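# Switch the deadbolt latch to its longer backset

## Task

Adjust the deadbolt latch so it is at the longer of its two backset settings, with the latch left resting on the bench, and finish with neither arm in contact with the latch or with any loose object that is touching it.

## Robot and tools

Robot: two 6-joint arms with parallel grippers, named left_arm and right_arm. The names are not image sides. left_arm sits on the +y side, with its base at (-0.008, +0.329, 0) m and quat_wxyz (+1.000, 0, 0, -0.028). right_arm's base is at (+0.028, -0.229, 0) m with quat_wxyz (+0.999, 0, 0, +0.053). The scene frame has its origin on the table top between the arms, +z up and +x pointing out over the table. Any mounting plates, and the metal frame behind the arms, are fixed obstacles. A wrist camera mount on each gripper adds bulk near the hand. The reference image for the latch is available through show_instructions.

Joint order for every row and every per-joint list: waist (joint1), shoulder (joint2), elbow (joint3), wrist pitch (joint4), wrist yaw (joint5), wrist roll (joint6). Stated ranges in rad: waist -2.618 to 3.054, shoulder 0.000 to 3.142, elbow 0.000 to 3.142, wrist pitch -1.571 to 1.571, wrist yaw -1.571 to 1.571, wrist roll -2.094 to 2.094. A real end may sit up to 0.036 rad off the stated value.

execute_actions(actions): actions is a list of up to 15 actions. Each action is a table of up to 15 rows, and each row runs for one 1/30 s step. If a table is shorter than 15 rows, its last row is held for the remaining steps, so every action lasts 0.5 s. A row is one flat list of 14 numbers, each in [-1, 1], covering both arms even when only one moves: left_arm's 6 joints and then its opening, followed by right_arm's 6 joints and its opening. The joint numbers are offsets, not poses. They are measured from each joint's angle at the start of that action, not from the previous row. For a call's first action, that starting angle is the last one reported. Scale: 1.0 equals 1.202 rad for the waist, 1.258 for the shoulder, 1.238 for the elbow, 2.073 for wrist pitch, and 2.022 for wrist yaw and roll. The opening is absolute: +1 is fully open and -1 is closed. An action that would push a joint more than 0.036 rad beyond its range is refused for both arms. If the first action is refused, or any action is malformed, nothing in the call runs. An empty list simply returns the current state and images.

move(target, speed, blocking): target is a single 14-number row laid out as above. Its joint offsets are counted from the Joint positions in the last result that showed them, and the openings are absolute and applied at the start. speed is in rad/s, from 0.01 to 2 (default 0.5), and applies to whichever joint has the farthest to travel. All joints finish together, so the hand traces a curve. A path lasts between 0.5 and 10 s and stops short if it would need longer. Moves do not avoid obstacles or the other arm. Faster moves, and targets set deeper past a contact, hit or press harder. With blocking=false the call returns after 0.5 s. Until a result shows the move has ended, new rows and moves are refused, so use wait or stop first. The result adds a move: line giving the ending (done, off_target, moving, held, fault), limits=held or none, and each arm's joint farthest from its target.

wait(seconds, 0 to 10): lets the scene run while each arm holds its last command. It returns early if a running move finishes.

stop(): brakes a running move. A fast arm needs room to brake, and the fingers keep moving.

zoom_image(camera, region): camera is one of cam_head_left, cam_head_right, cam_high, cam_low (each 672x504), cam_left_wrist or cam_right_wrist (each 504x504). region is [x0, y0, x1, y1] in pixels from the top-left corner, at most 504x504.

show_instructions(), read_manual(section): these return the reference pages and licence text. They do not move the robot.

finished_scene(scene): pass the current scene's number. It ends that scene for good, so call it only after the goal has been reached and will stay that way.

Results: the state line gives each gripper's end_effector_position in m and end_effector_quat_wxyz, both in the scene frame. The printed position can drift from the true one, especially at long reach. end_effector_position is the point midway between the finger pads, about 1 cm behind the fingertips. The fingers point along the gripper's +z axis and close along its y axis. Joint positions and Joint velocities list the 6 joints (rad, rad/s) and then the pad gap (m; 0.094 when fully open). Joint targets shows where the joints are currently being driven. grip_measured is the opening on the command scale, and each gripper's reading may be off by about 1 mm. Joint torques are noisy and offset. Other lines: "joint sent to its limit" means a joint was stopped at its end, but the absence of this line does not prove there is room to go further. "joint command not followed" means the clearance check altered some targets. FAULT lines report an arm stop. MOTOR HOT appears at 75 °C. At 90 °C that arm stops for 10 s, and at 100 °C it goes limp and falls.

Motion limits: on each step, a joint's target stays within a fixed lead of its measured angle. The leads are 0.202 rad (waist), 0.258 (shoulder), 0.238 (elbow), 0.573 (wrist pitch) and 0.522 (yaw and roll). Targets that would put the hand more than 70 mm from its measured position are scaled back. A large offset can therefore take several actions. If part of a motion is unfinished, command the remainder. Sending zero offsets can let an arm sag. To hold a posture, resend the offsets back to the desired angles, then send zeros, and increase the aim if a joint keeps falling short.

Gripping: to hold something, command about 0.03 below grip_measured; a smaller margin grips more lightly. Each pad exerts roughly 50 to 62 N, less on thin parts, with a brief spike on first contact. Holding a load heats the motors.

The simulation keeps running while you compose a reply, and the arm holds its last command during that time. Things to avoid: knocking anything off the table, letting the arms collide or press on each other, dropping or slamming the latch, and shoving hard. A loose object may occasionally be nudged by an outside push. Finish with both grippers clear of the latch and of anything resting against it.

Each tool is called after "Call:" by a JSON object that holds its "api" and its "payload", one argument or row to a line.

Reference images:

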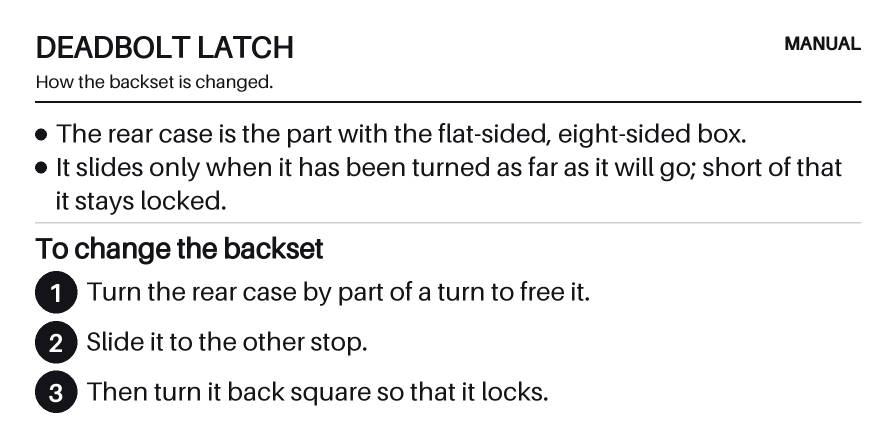

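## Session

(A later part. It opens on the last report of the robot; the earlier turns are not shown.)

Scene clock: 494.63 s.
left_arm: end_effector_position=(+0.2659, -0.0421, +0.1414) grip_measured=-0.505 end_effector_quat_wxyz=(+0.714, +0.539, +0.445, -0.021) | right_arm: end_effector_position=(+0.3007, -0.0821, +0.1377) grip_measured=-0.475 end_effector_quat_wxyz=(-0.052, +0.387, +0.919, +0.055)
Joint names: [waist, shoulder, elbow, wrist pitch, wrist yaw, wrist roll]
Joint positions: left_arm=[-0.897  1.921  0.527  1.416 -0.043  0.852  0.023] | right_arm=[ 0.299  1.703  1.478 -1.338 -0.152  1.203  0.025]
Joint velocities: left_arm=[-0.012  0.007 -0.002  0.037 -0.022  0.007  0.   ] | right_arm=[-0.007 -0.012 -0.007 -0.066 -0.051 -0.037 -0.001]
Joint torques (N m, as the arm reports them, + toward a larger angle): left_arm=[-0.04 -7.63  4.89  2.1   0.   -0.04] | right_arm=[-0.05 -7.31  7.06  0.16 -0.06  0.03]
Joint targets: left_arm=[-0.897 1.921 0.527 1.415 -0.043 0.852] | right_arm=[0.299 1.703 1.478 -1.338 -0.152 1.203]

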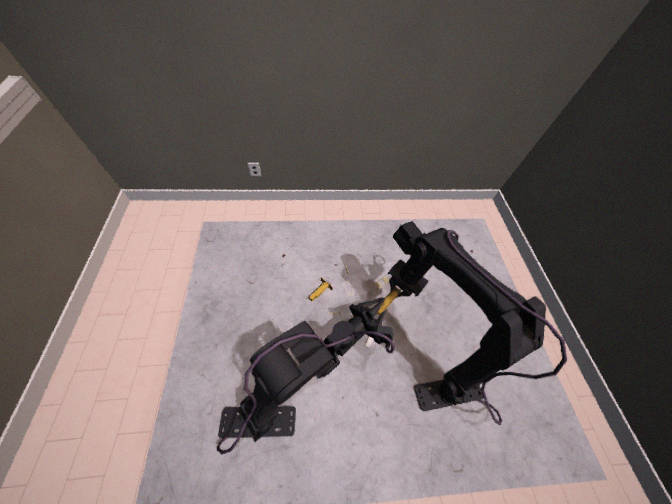

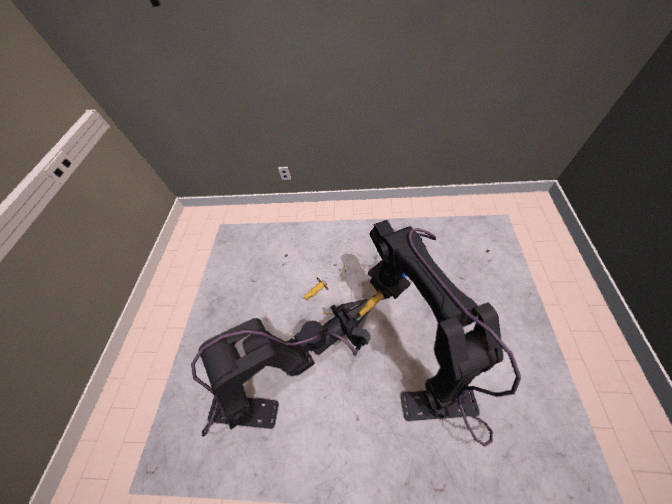

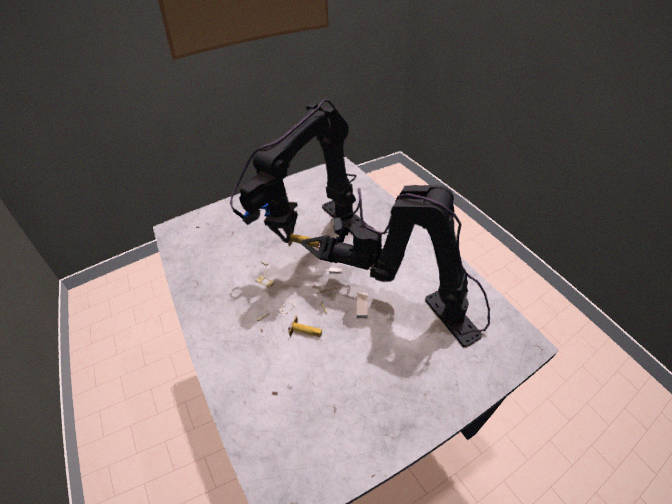

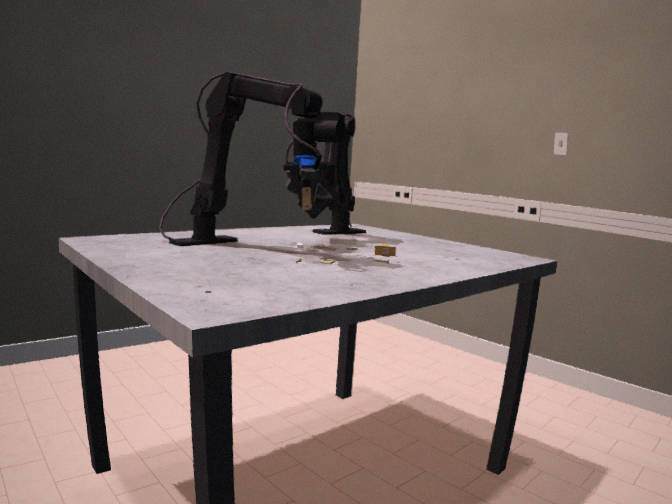

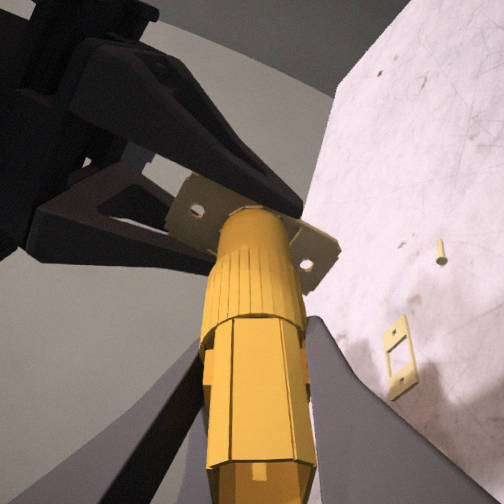

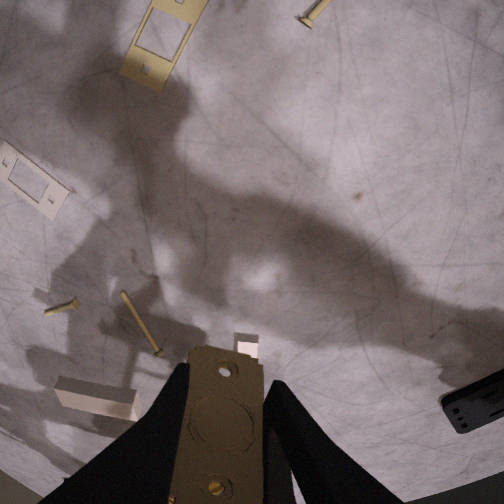

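Call:
{"api": "execute_actions", "payload": {
  "actions": [
    [[0,0,0.004,0,0,-0.05,-0.9,0,0,0,0,0,0,-0.9]],
    [[0,0,0,0,0,-0.05,-0.9,0,0,0,0,0,0,-0.9]],
    [[0,0,0,0,0,-0.05,-0.9,0,0,0,0,0,0,-0.9]]
  ]
}}

Scene clock: 501.30 s.
left_arm: end_effector_position=(+0.2640, -0.0436, +0.1415) grip_measured=-0.505 end_effector_quat_wxyz=(+0.710, +0.506, +0.482, -0.082) | right_arm: end_effector_position=(+0.2986, -0.0837, +0.1376) grip_measured=-0.475 end_effector_quat_wxyz=(-0.055, +0.389, +0.918, +0.050)
Joint names: [waist, shoulder, elbow, wrist pitch, wrist yaw, wrist roll]
Joint positions: left_arm=[-0.897  1.921  0.527  1.416 -0.029  0.695  0.023] | right_arm=[ 0.299  1.703  1.478 -1.349 -0.149  1.206  0.025]
Joint velocities: left_arm=[-0.007 -0.007 -0.007 -0.022  0.051 -0.037 -0.001] | right_arm=[-0.002 -0.012  0.002 -0.007 -0.022  0.022  0.001]
Joint torques (N m, as the arm reports them, + toward a larger angle): left_arm=[-0.03 -7.64  4.92  2.11 -0.06 -0.63] | right_arm=[-0.18 -7.44  7.09  0.18 -0.09 -0.04]
Joint targets: left_arm=[-0.897 1.921 0.527 1.416 -0.036 0.634] | right_arm=[0.299 1.703 1.478 -1.343 -0.151 1.203]

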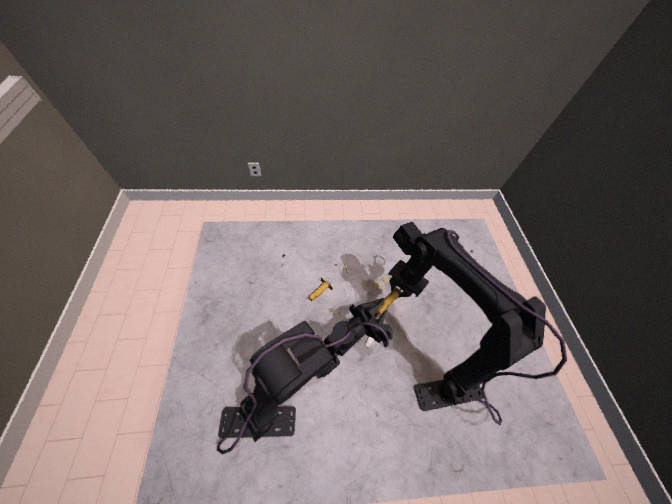

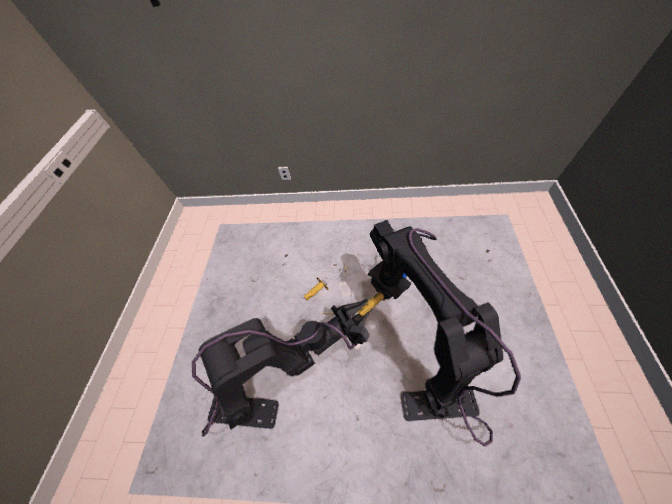

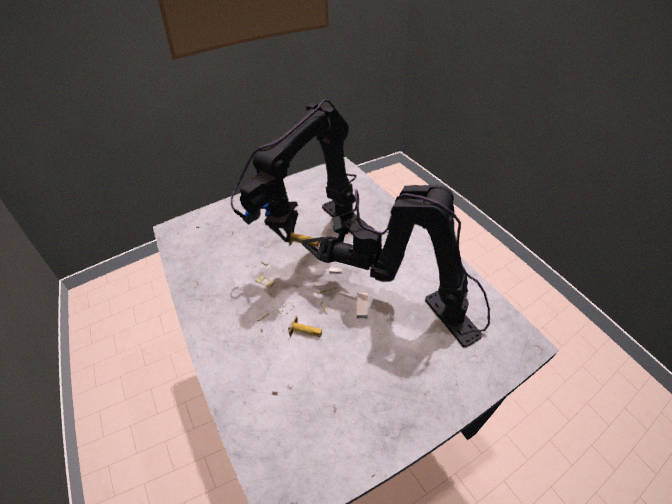

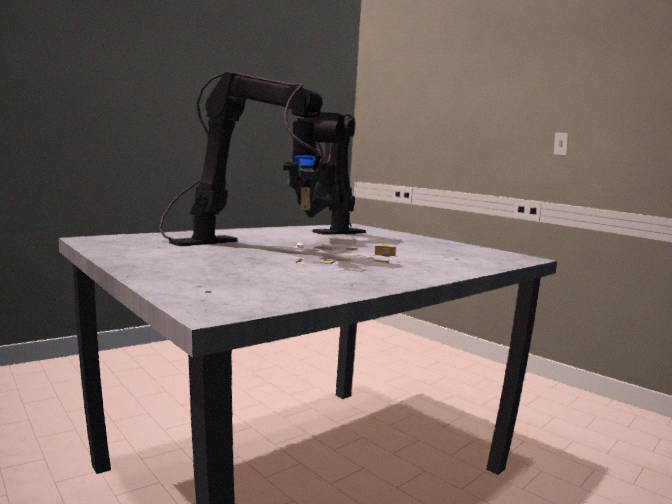

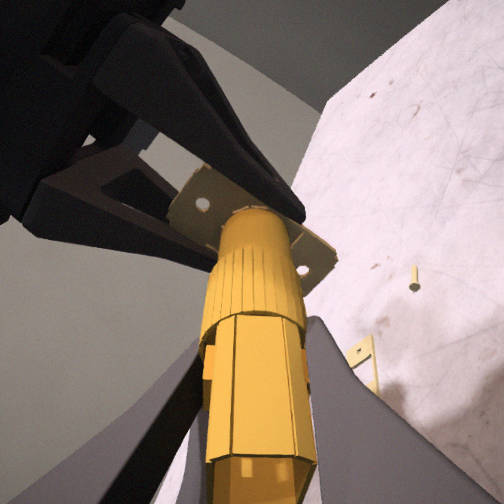

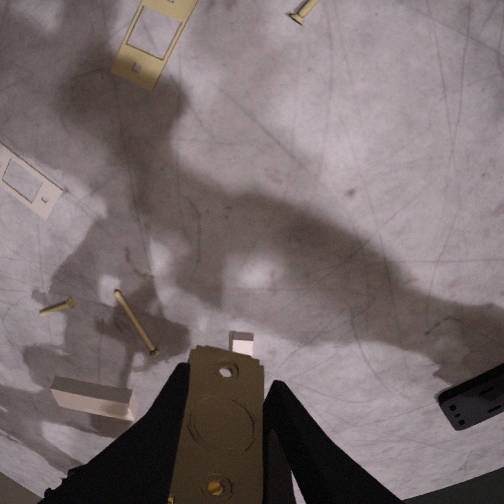

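Call:
{"api": "execute_actions", "payload": {
  "actions": [
    [[0,0,0.004,0,0,0.08,-1,0,0,0,0,0,0,-0.9]],
    [[0,0,0,0,0,0.08,-1,0,0,0,0,0,0,-0.9]],
    [[0,0,0,0,0,0.08,-1,0,0,0,0,0,0,-0.9]],
    [[0,0,0,0,0,0.08,-1,0,0,0,0,0,0,-0.9]]
  ]
}}

Scene clock: 510.50 s.
left_arm: end_effector_position=(+0.2681, -0.0404, +0.1418) grip_measured=-0.531 end_effector_quat_wxyz=(+0.708, +0.603, +0.353, +0.103) | right_arm: end_effector_position=(+0.2995, -0.0832, +0.1377) grip_measured=-0.475 end_effector_quat_wxyz=(-0.053, +0.385, +0.920, +0.052)
Joint names: [waist, shoulder, elbow, wrist pitch, wrist yaw, wrist roll]
Joint positions: left_arm=[-0.897  1.921  0.527  1.418 -0.059  1.187  0.022] | right_arm=[ 0.299  1.703  1.478 -1.345 -0.149  1.198  0.025]
Joint velocities: left_arm=[ 0.017 -0.002  0.002 -0.007  0.007 -0.007 -0.001] | right_arm=[-0.002  0.007 -0.002 -0.007  0.066 -0.022 -0.001]
Joint torques (N m, as the arm reports them, + toward a larger angle): left_arm=[ 0.01 -7.61  4.92  2.1   0.07  0.41] | right_arm=[ 0.05 -7.43  6.99  0.12 -0.07  0.08]
Joint targets: left_arm=[-0.897 1.921 0.527 1.416 -0.050 1.234] | right_arm=[0.299 1.703 1.478 -1.345 -0.149 1.202]

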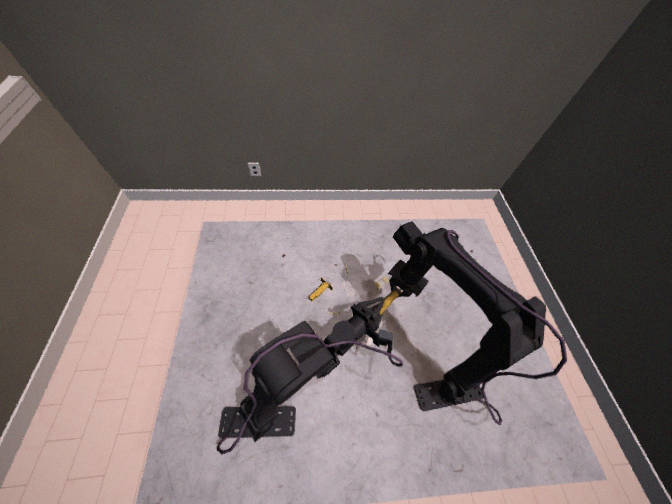

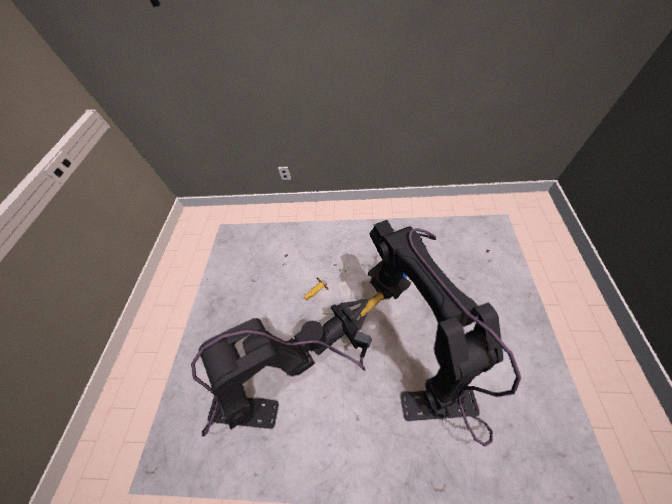

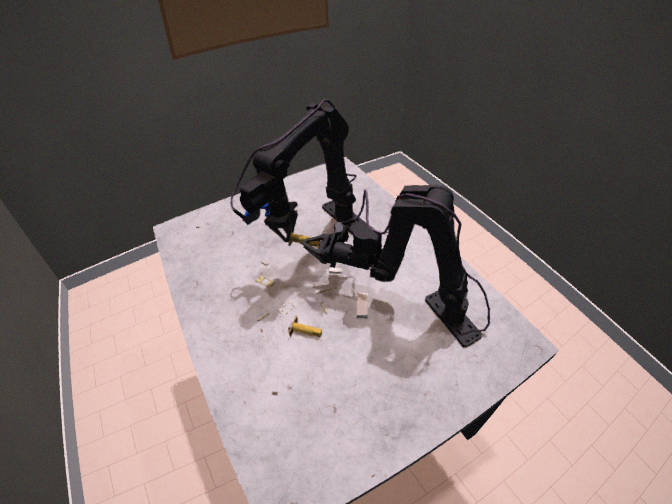

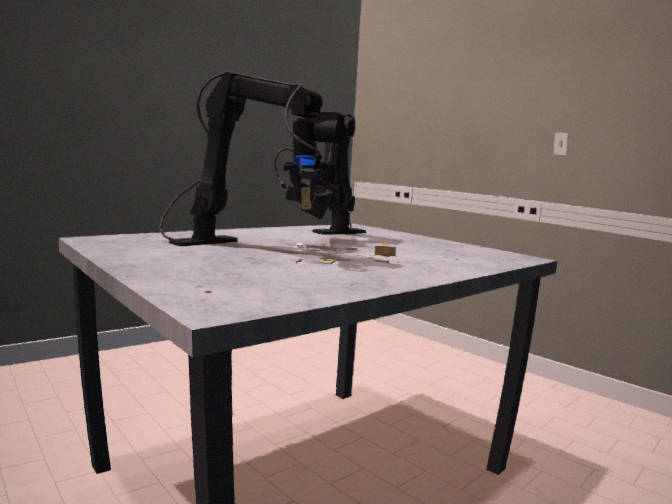

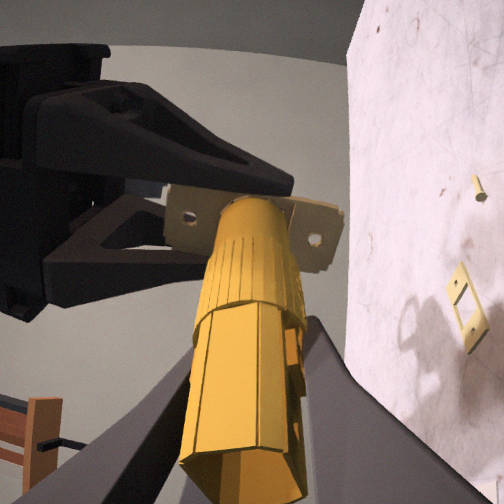

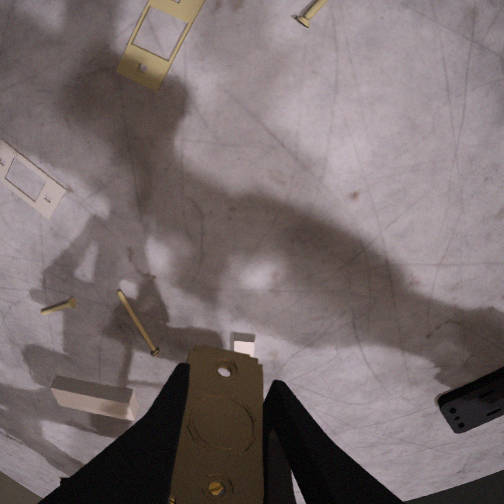

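Call:
{"api": "execute_actions", "payload": {
  "actions": [
    [[0,0,0.004,0,0,-0.02,-0.1,0,0,0,0,0,0,-0.9]],
    [[0,0,0,0,0.008,-0.17,-0.1,0,0,0,0,0,0,-0.9]],
    [[0,0,0,0,0,0,-0.9,0,0,0,0,0,0,-0.9]],
    [[0,0,0,0,0,0,-0.9,0,0,0,0,0,0,-0.9]],
    [[0,0.01,0.015,0,0,0,-0.9,0,0,0,0,-0.04,0,-0.9]],
    [[0,0.02,0.025,0,0,0,-0.9,0,0,0,0,-0.07,0,-0.9]]
  ]
}}

Scene clock: 526.03 s.
left_arm: end_effector_position=(+0.2686, -0.0400, +0.1434) grip_measured=-0.530 end_effector_quat_wxyz=(+0.719, +0.530, +0.449, -0.017) | right_arm: end_effector_position=(+0.2991, -0.0773, +0.1392) grip_measured=-0.475 end_effector_quat_wxyz=(-0.068, +0.388, +0.916, +0.072)
Joint names: [waist, shoulder, elbow, wrist pitch, wrist yaw, wrist roll]
Joint positions: left_arm=[-0.898  1.928  0.527  1.436 -0.063  0.846  0.022] | right_arm=[ 0.289  1.703  1.478 -1.338 -0.199  1.196  0.025]
Joint velocities: left_arm=[ 0.007 -0.007 -0.002 -0.081  0.022 -0.022  0.002] | right_arm=[-0.017  0.002  0.007 -0.007  0.007  0.007  0.001]
Joint torques (N m, as the arm reports them, + toward a larger angle): left_arm=[-0.01 -6.05  7.48  1.95  0.07 -0.04] | right_arm=[ 0.73 -7.41  7.1   0.09 -1.15  0.05]
Joint targets: left_arm=[-0.898 1.947 0.558 1.420 -0.055 0.846] | right_arm=[0.299 1.703 1.478 -1.341 -0.318 1.197]

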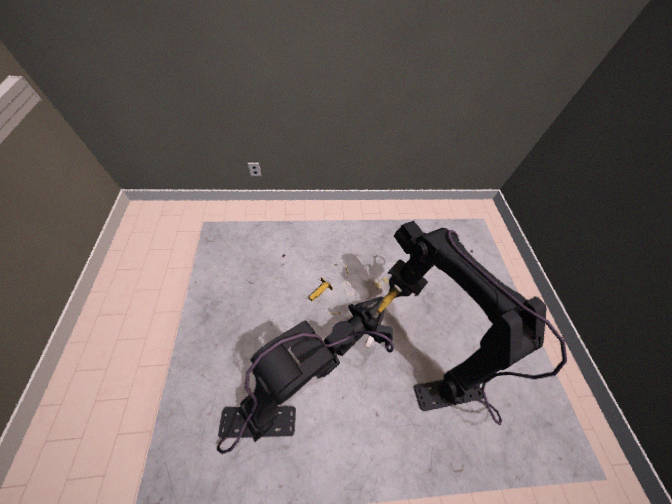

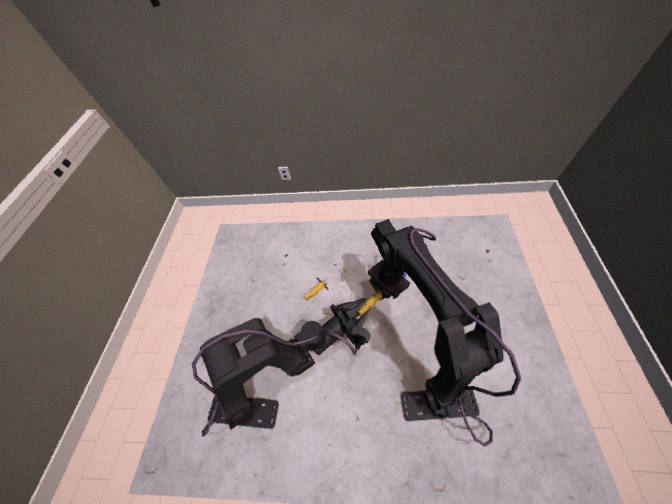

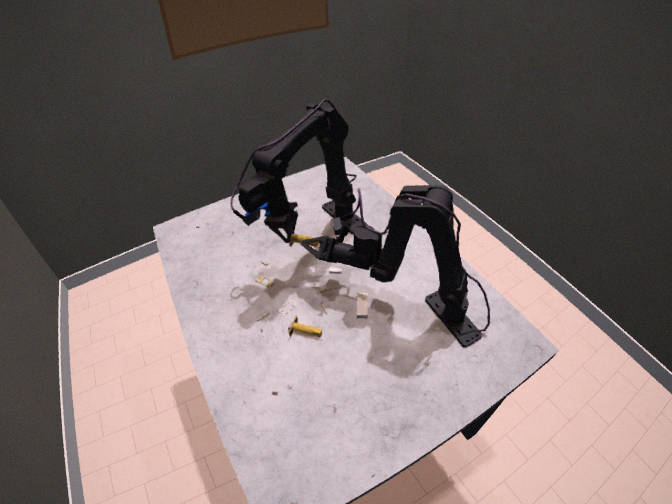

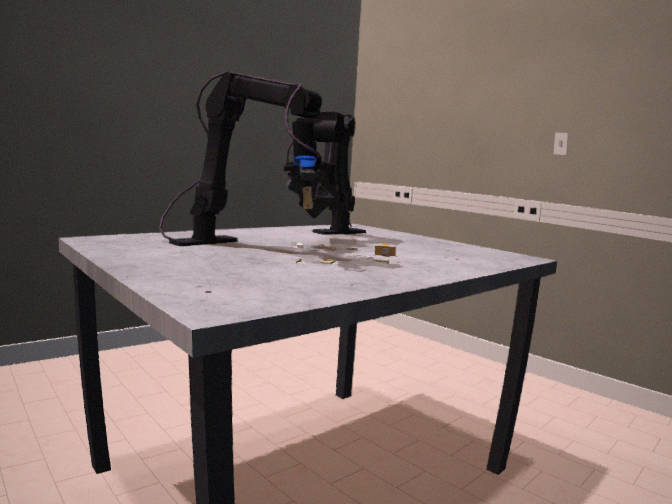

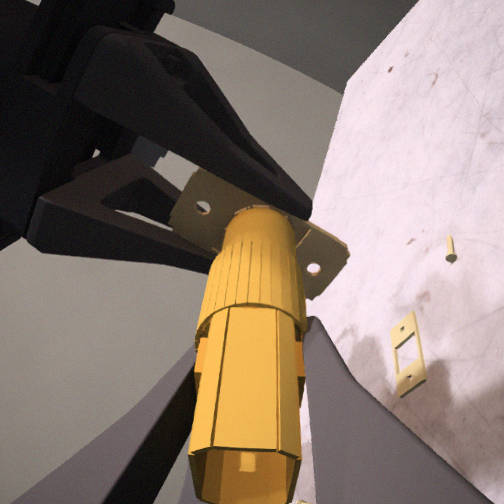

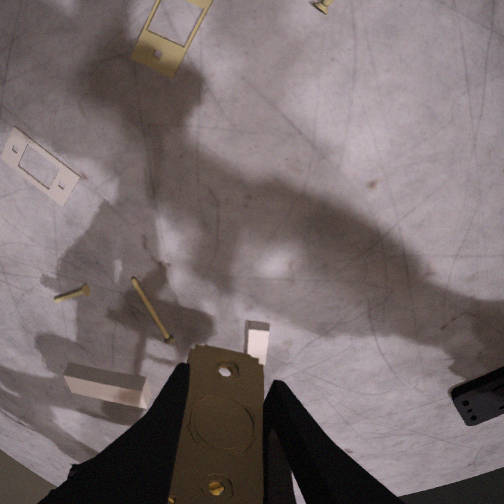

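Call:
{"api": "execute_actions", "payload": {
  "actions": [
    [[0,0,0.004,0,0,0,-0.1,0,0,0,0,0.02,0,-0.9]],
    [[0,0.03,0.04,-0.008,0.01,0,-0.1,0,0,0,0,0,0,-0.9]],
    [[0,0,0.008,0,0,0,-0.1,0,0,0,0,0,0,-0.9]],
    [[0,0,0,0,0,0,-1,0,0,0,0,0,0,-0.9]],
    [[0,0,0,0,0,0,-1,0,0,0,0,0,0,-0.9]],
    [[0,0,0,0,0,0.04,-1,0,0,0,0,0,0,-0.9]],
    [[0,0,0,0,0,0.05,-1,0,0,0,0,0,0,-0.9]]
  ]
}}

Scene clock: 542.90 s.
left_arm: end_effector_position=(+0.2729, -0.0454, +0.1414) grip_measured=-0.510 end_effector_quat_wxyz=(+0.720, +0.550, +0.423, +0.019) | right_arm: end_effector_position=(+0.3026, -0.0820, +0.1381) grip_measured=-0.475 end_effector_quat_wxyz=(-0.054, +0.384, +0.919, +0.063)
Joint names: [waist, shoulder, elbow, wrist pitch, wrist yaw, wrist roll]
Joint positions: left_arm=[-0.897  1.955  0.556  1.436 -0.065  0.944  0.023] | right_arm=[ 0.289  1.703  1.478 -1.332 -0.166  1.188  0.025]
Joint velocities: left_arm=[ 0.007  0.002 -0.007 -0.066  0.022  0.007  0.001] | right_arm=[-0.007 -0.002 -0.002  0.007 -0.081 -0.095 -0.   ]
Joint torques (N m, as the arm reports them, + toward a larger angle): left_arm=[-0.02 -7.89  4.87  2.1   0.09  0.49] | right_arm=[ 0.09 -7.23  7.09  0.08 -0.07  0.14]
Joint targets: left_arm=[-0.897 1.955 0.556 1.436 -0.056 0.999] | right_arm=[0.289 1.703 1.478 -1.340 -0.165 1.195]

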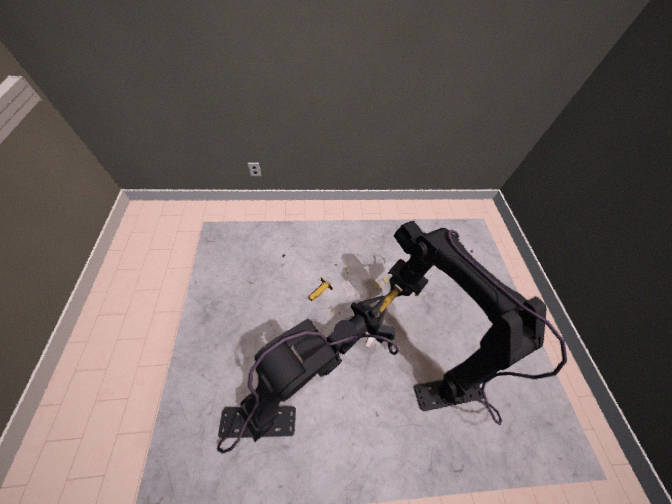

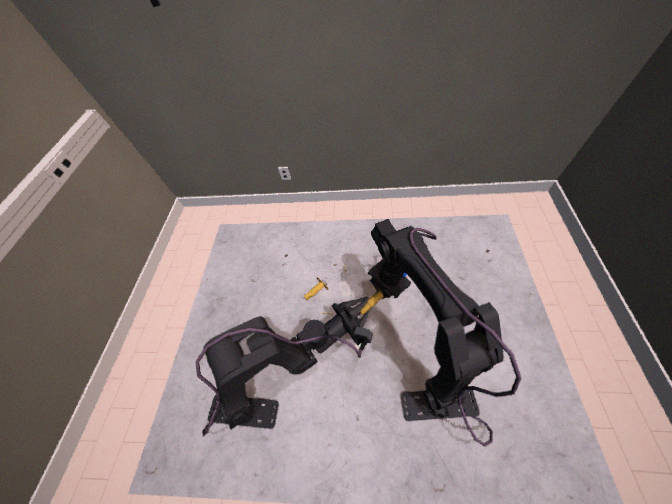

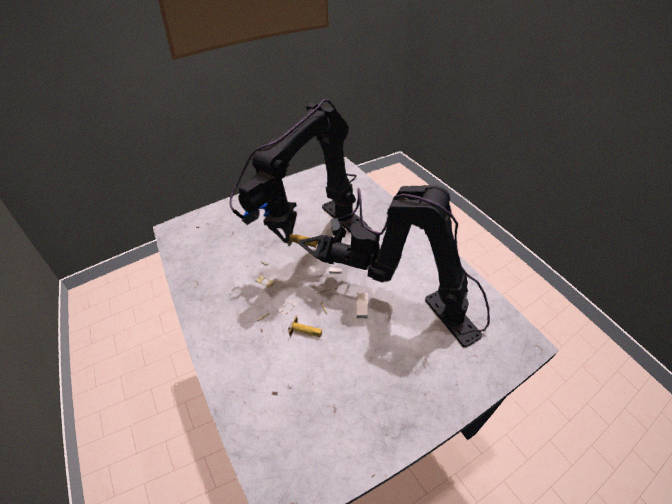

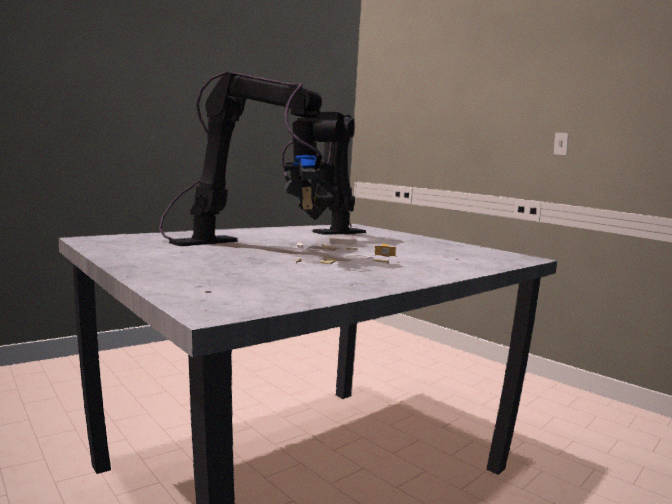

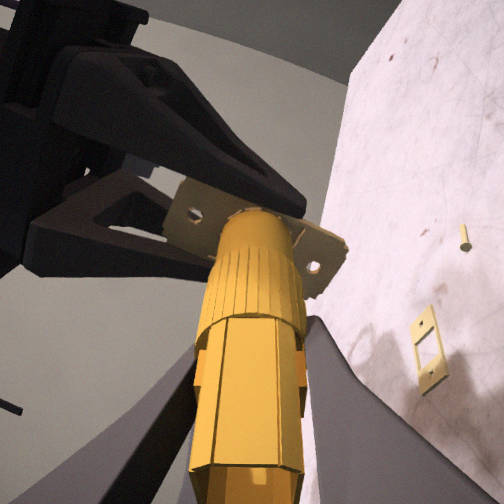

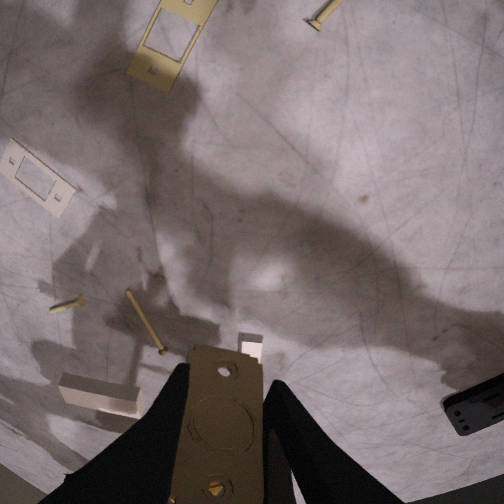

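Turning along with it (.944). Continue.

Call:
{"api": "execute_actions", "payload": {
  "actions": [
    [[0,0,0.004,0,0,0.05,-1,0,0,0,0,0,0,-0.9]],
    [[0,0,0,0,0,0.05,-1,0,0,0,0,0,0,-0.9]],
    [[0,0,0,0,0,0.05,-1,0,0,0,0,0,0,-0.9]]
  ]
}}

Scene clock: 548.33 s.
left_arm: end_effector_position=(+0.2757, -0.0430, +0.1420) grip_measured=-0.524 end_effector_quat_wxyz=(+0.715, +0.581, +0.378, +0.090) | right_arm: end_effector_position=(+0.3037, -0.0811, +0.1382) grip_measured=-0.475 end_effector_quat_wxyz=(-0.053, +0.380, +0.921, +0.066)
Joint names: [waist, shoulder, elbow, wrist pitch, wrist yaw, wrist roll]
Joint positions: left_arm=[-0.897  1.955  0.556  1.439 -0.085  1.122  0.022] | right_arm=[ 0.289  1.703  1.478 -1.327 -0.169  1.178  0.025]
Joint velocities: left_arm=[ 0.002 -0.002 -0.022 -0.037  0.051  0.037  0.   ] | right_arm=[ 0.002 -0.007 -0.002  0.081 -0.022 -0.051 -0.001]
Joint torques (N m, as the arm reports them, + toward a larger angle): left_arm=[ 0.05 -7.91  4.91  2.1   0.04  0.33] | right_arm=[ 0.07 -7.43  6.94  0.16 -0.06  0.03]
Joint targets: left_arm=[-0.897 1.955 0.556 1.437 -0.078 1.161] | right_arm=[0.289 1.703 1.478 -1.329 -0.168 1.181]

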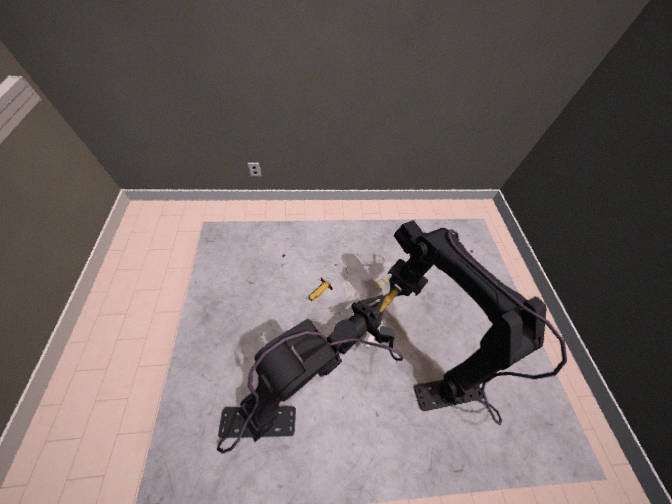

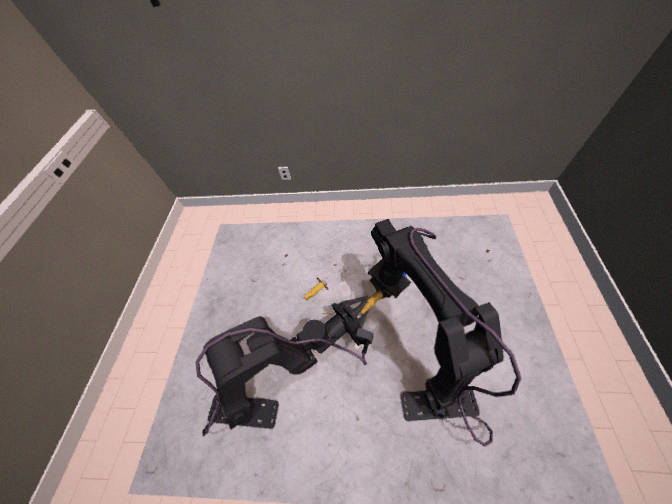

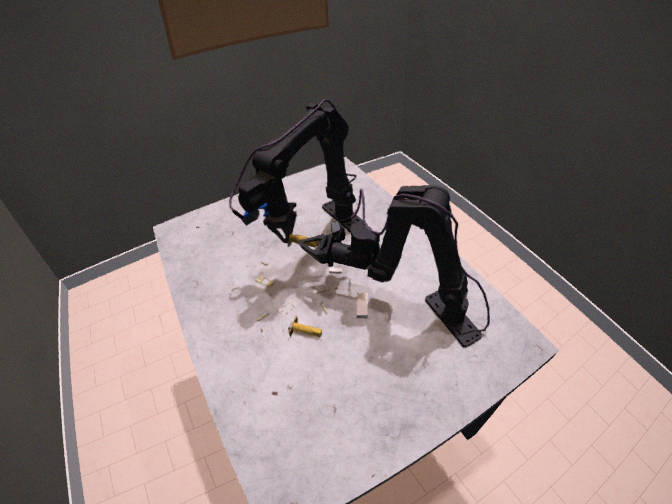

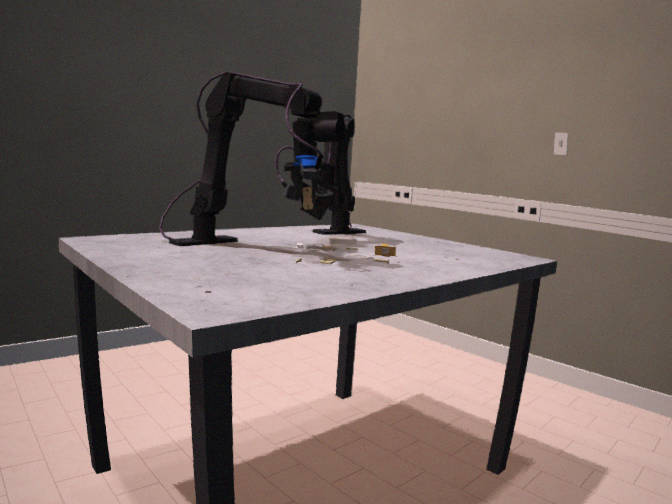

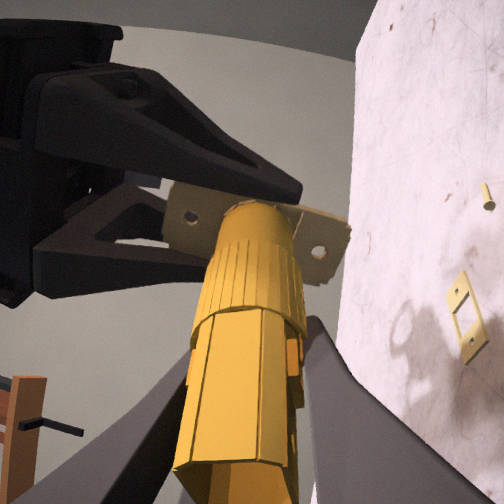

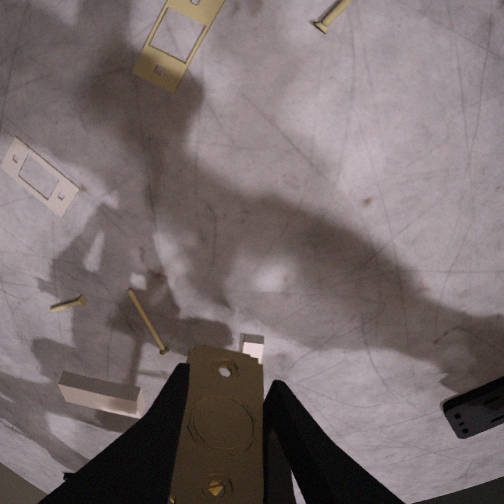

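Call:
{"api": "zoom_image", "payload": {
  "camera": "cam_high",
  "region": [240,200,400,360]
}}

Call:
{"api": "zoom_image", "payload": {
  "camera": "cam_left_wrist",
  "region": [150,170,360,400]
}}

Region (240, 200, 400, 360) of cam_high's 672x504 image, scaled by 3.150, with more detail than that image has.

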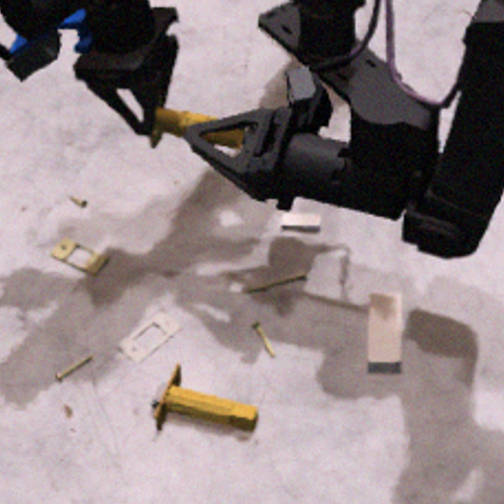

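Region (150, 170, 360, 400) of cam_left_wrist's 504x504 image, scaled by 2.191, with more detail than that image has; it fills the left 460 columns of this view, and the rest is white.

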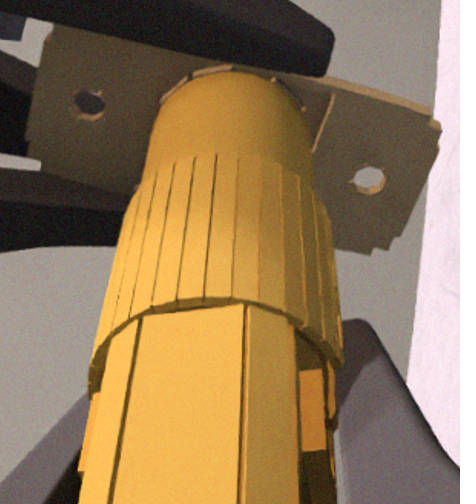

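Call:
{"api": "execute_actions", "payload": {
  "actions": [
    [[0,0,0.004,0,0,-0.02,-0.1,0,0,0,0,0,0,-0.9]],
    [[0,0,0,0,0.012,-0.13,-0.1,0,0,0,0,0,0,-0.9]],
    [[0,0,0,0,0,0,-1,0,0,0,0,0,0,-1]],
    [[0,0,0,0,0,0,-1,0,0,0,0,0,0,-1]],
    [[0,-0.03,-0.03,0,0,0,-1,-0.03,0,0,0,0.08,0,-1]],
    [[0,-0.04,-0.04,0,0,0,-1,-0.04,0,0,0,0.1,0,-1]],
    [[0,-0.04,-0.04,0,0,0,-1,-0.04,0,0,0,0.1,0,-1]]
  ]
}}

Scene clock: 579.17 s.
left_arm: end_effector_position=(+0.2637, -0.0441, +0.1413) grip_measured=-0.510 end_effector_quat_wxyz=(+0.711, +0.547, +0.441, -0.025) | right_arm: end_effector_position=(+0.3002, -0.0913, +0.1374) grip_measured=-0.475 end_effector_quat_wxyz=(-0.052, +0.386, +0.920, +0.045)
Joint names: [waist, shoulder, elbow, wrist pitch, wrist yaw, wrist roll]
Joint positions: left_arm=[-0.897  1.91   0.529  1.392 -0.026  0.857  0.023] | right_arm=[ 0.281  1.703  1.478 -1.356 -0.137  1.179  0.025]
Joint velocities: left_arm=[ 0.002  0.002  0.007 -0.007 -0.037 -0.022 -0.   ] | right_arm=[-0.002 -0.002  0.007 -0.066 -0.051 -0.081 -0.   ]
Joint torques (N m, as the arm reports them, + toward a larger angle): left_arm=[ -0.04 -10.33   1.34   2.31  -0.09   0.01] | right_arm=[-3.44 -7.41  6.93  0.24  1.81  0.  ]
Joint targets: left_arm=[-0.897 1.877 0.486 1.411 -0.039 0.859] | right_arm=[0.233 1.703 1.478 -1.345 0.071 1.178]

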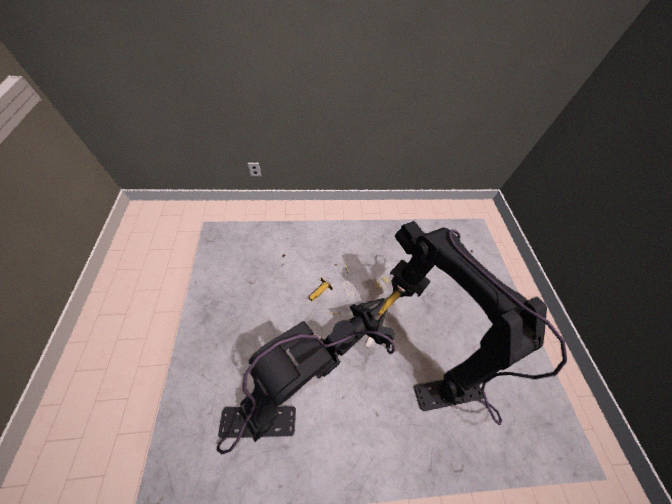

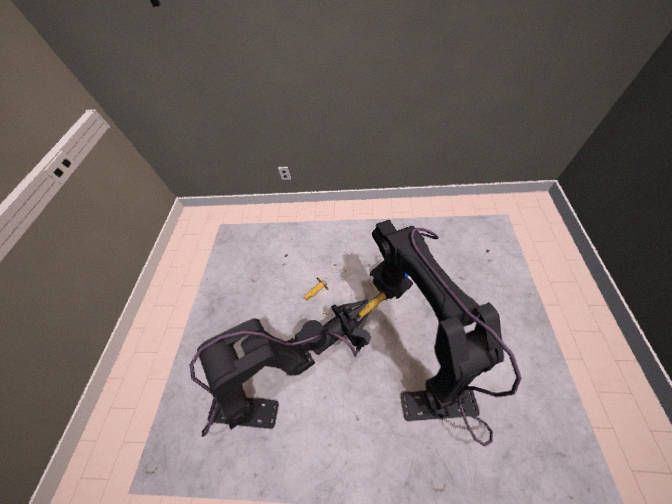

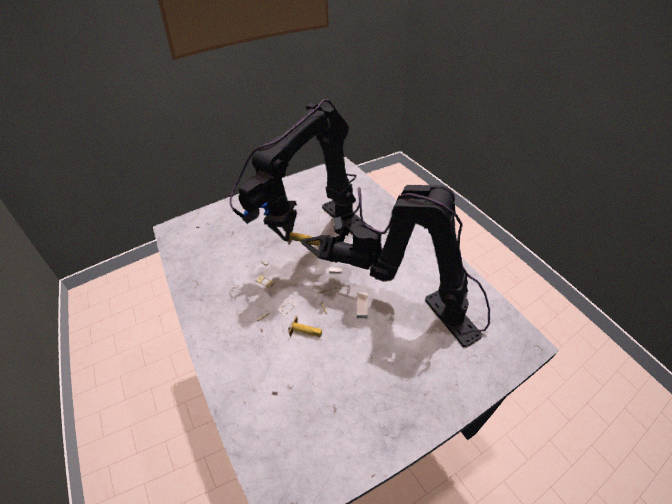

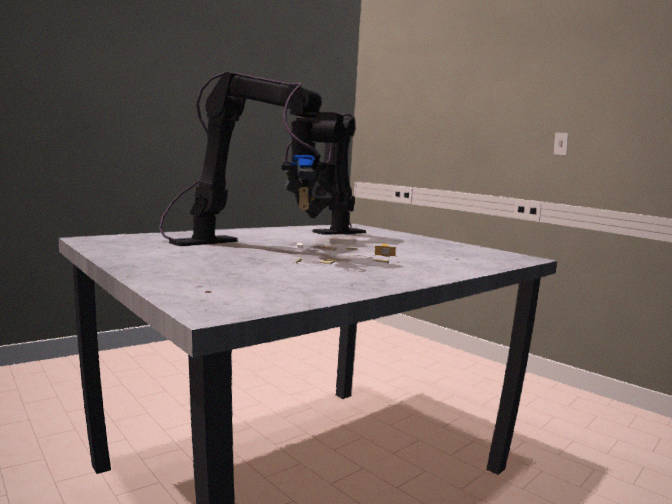

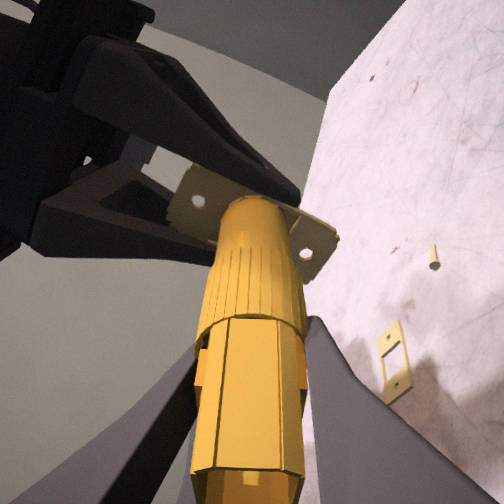

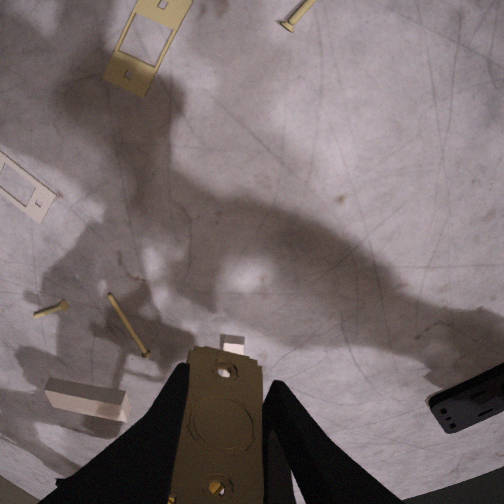

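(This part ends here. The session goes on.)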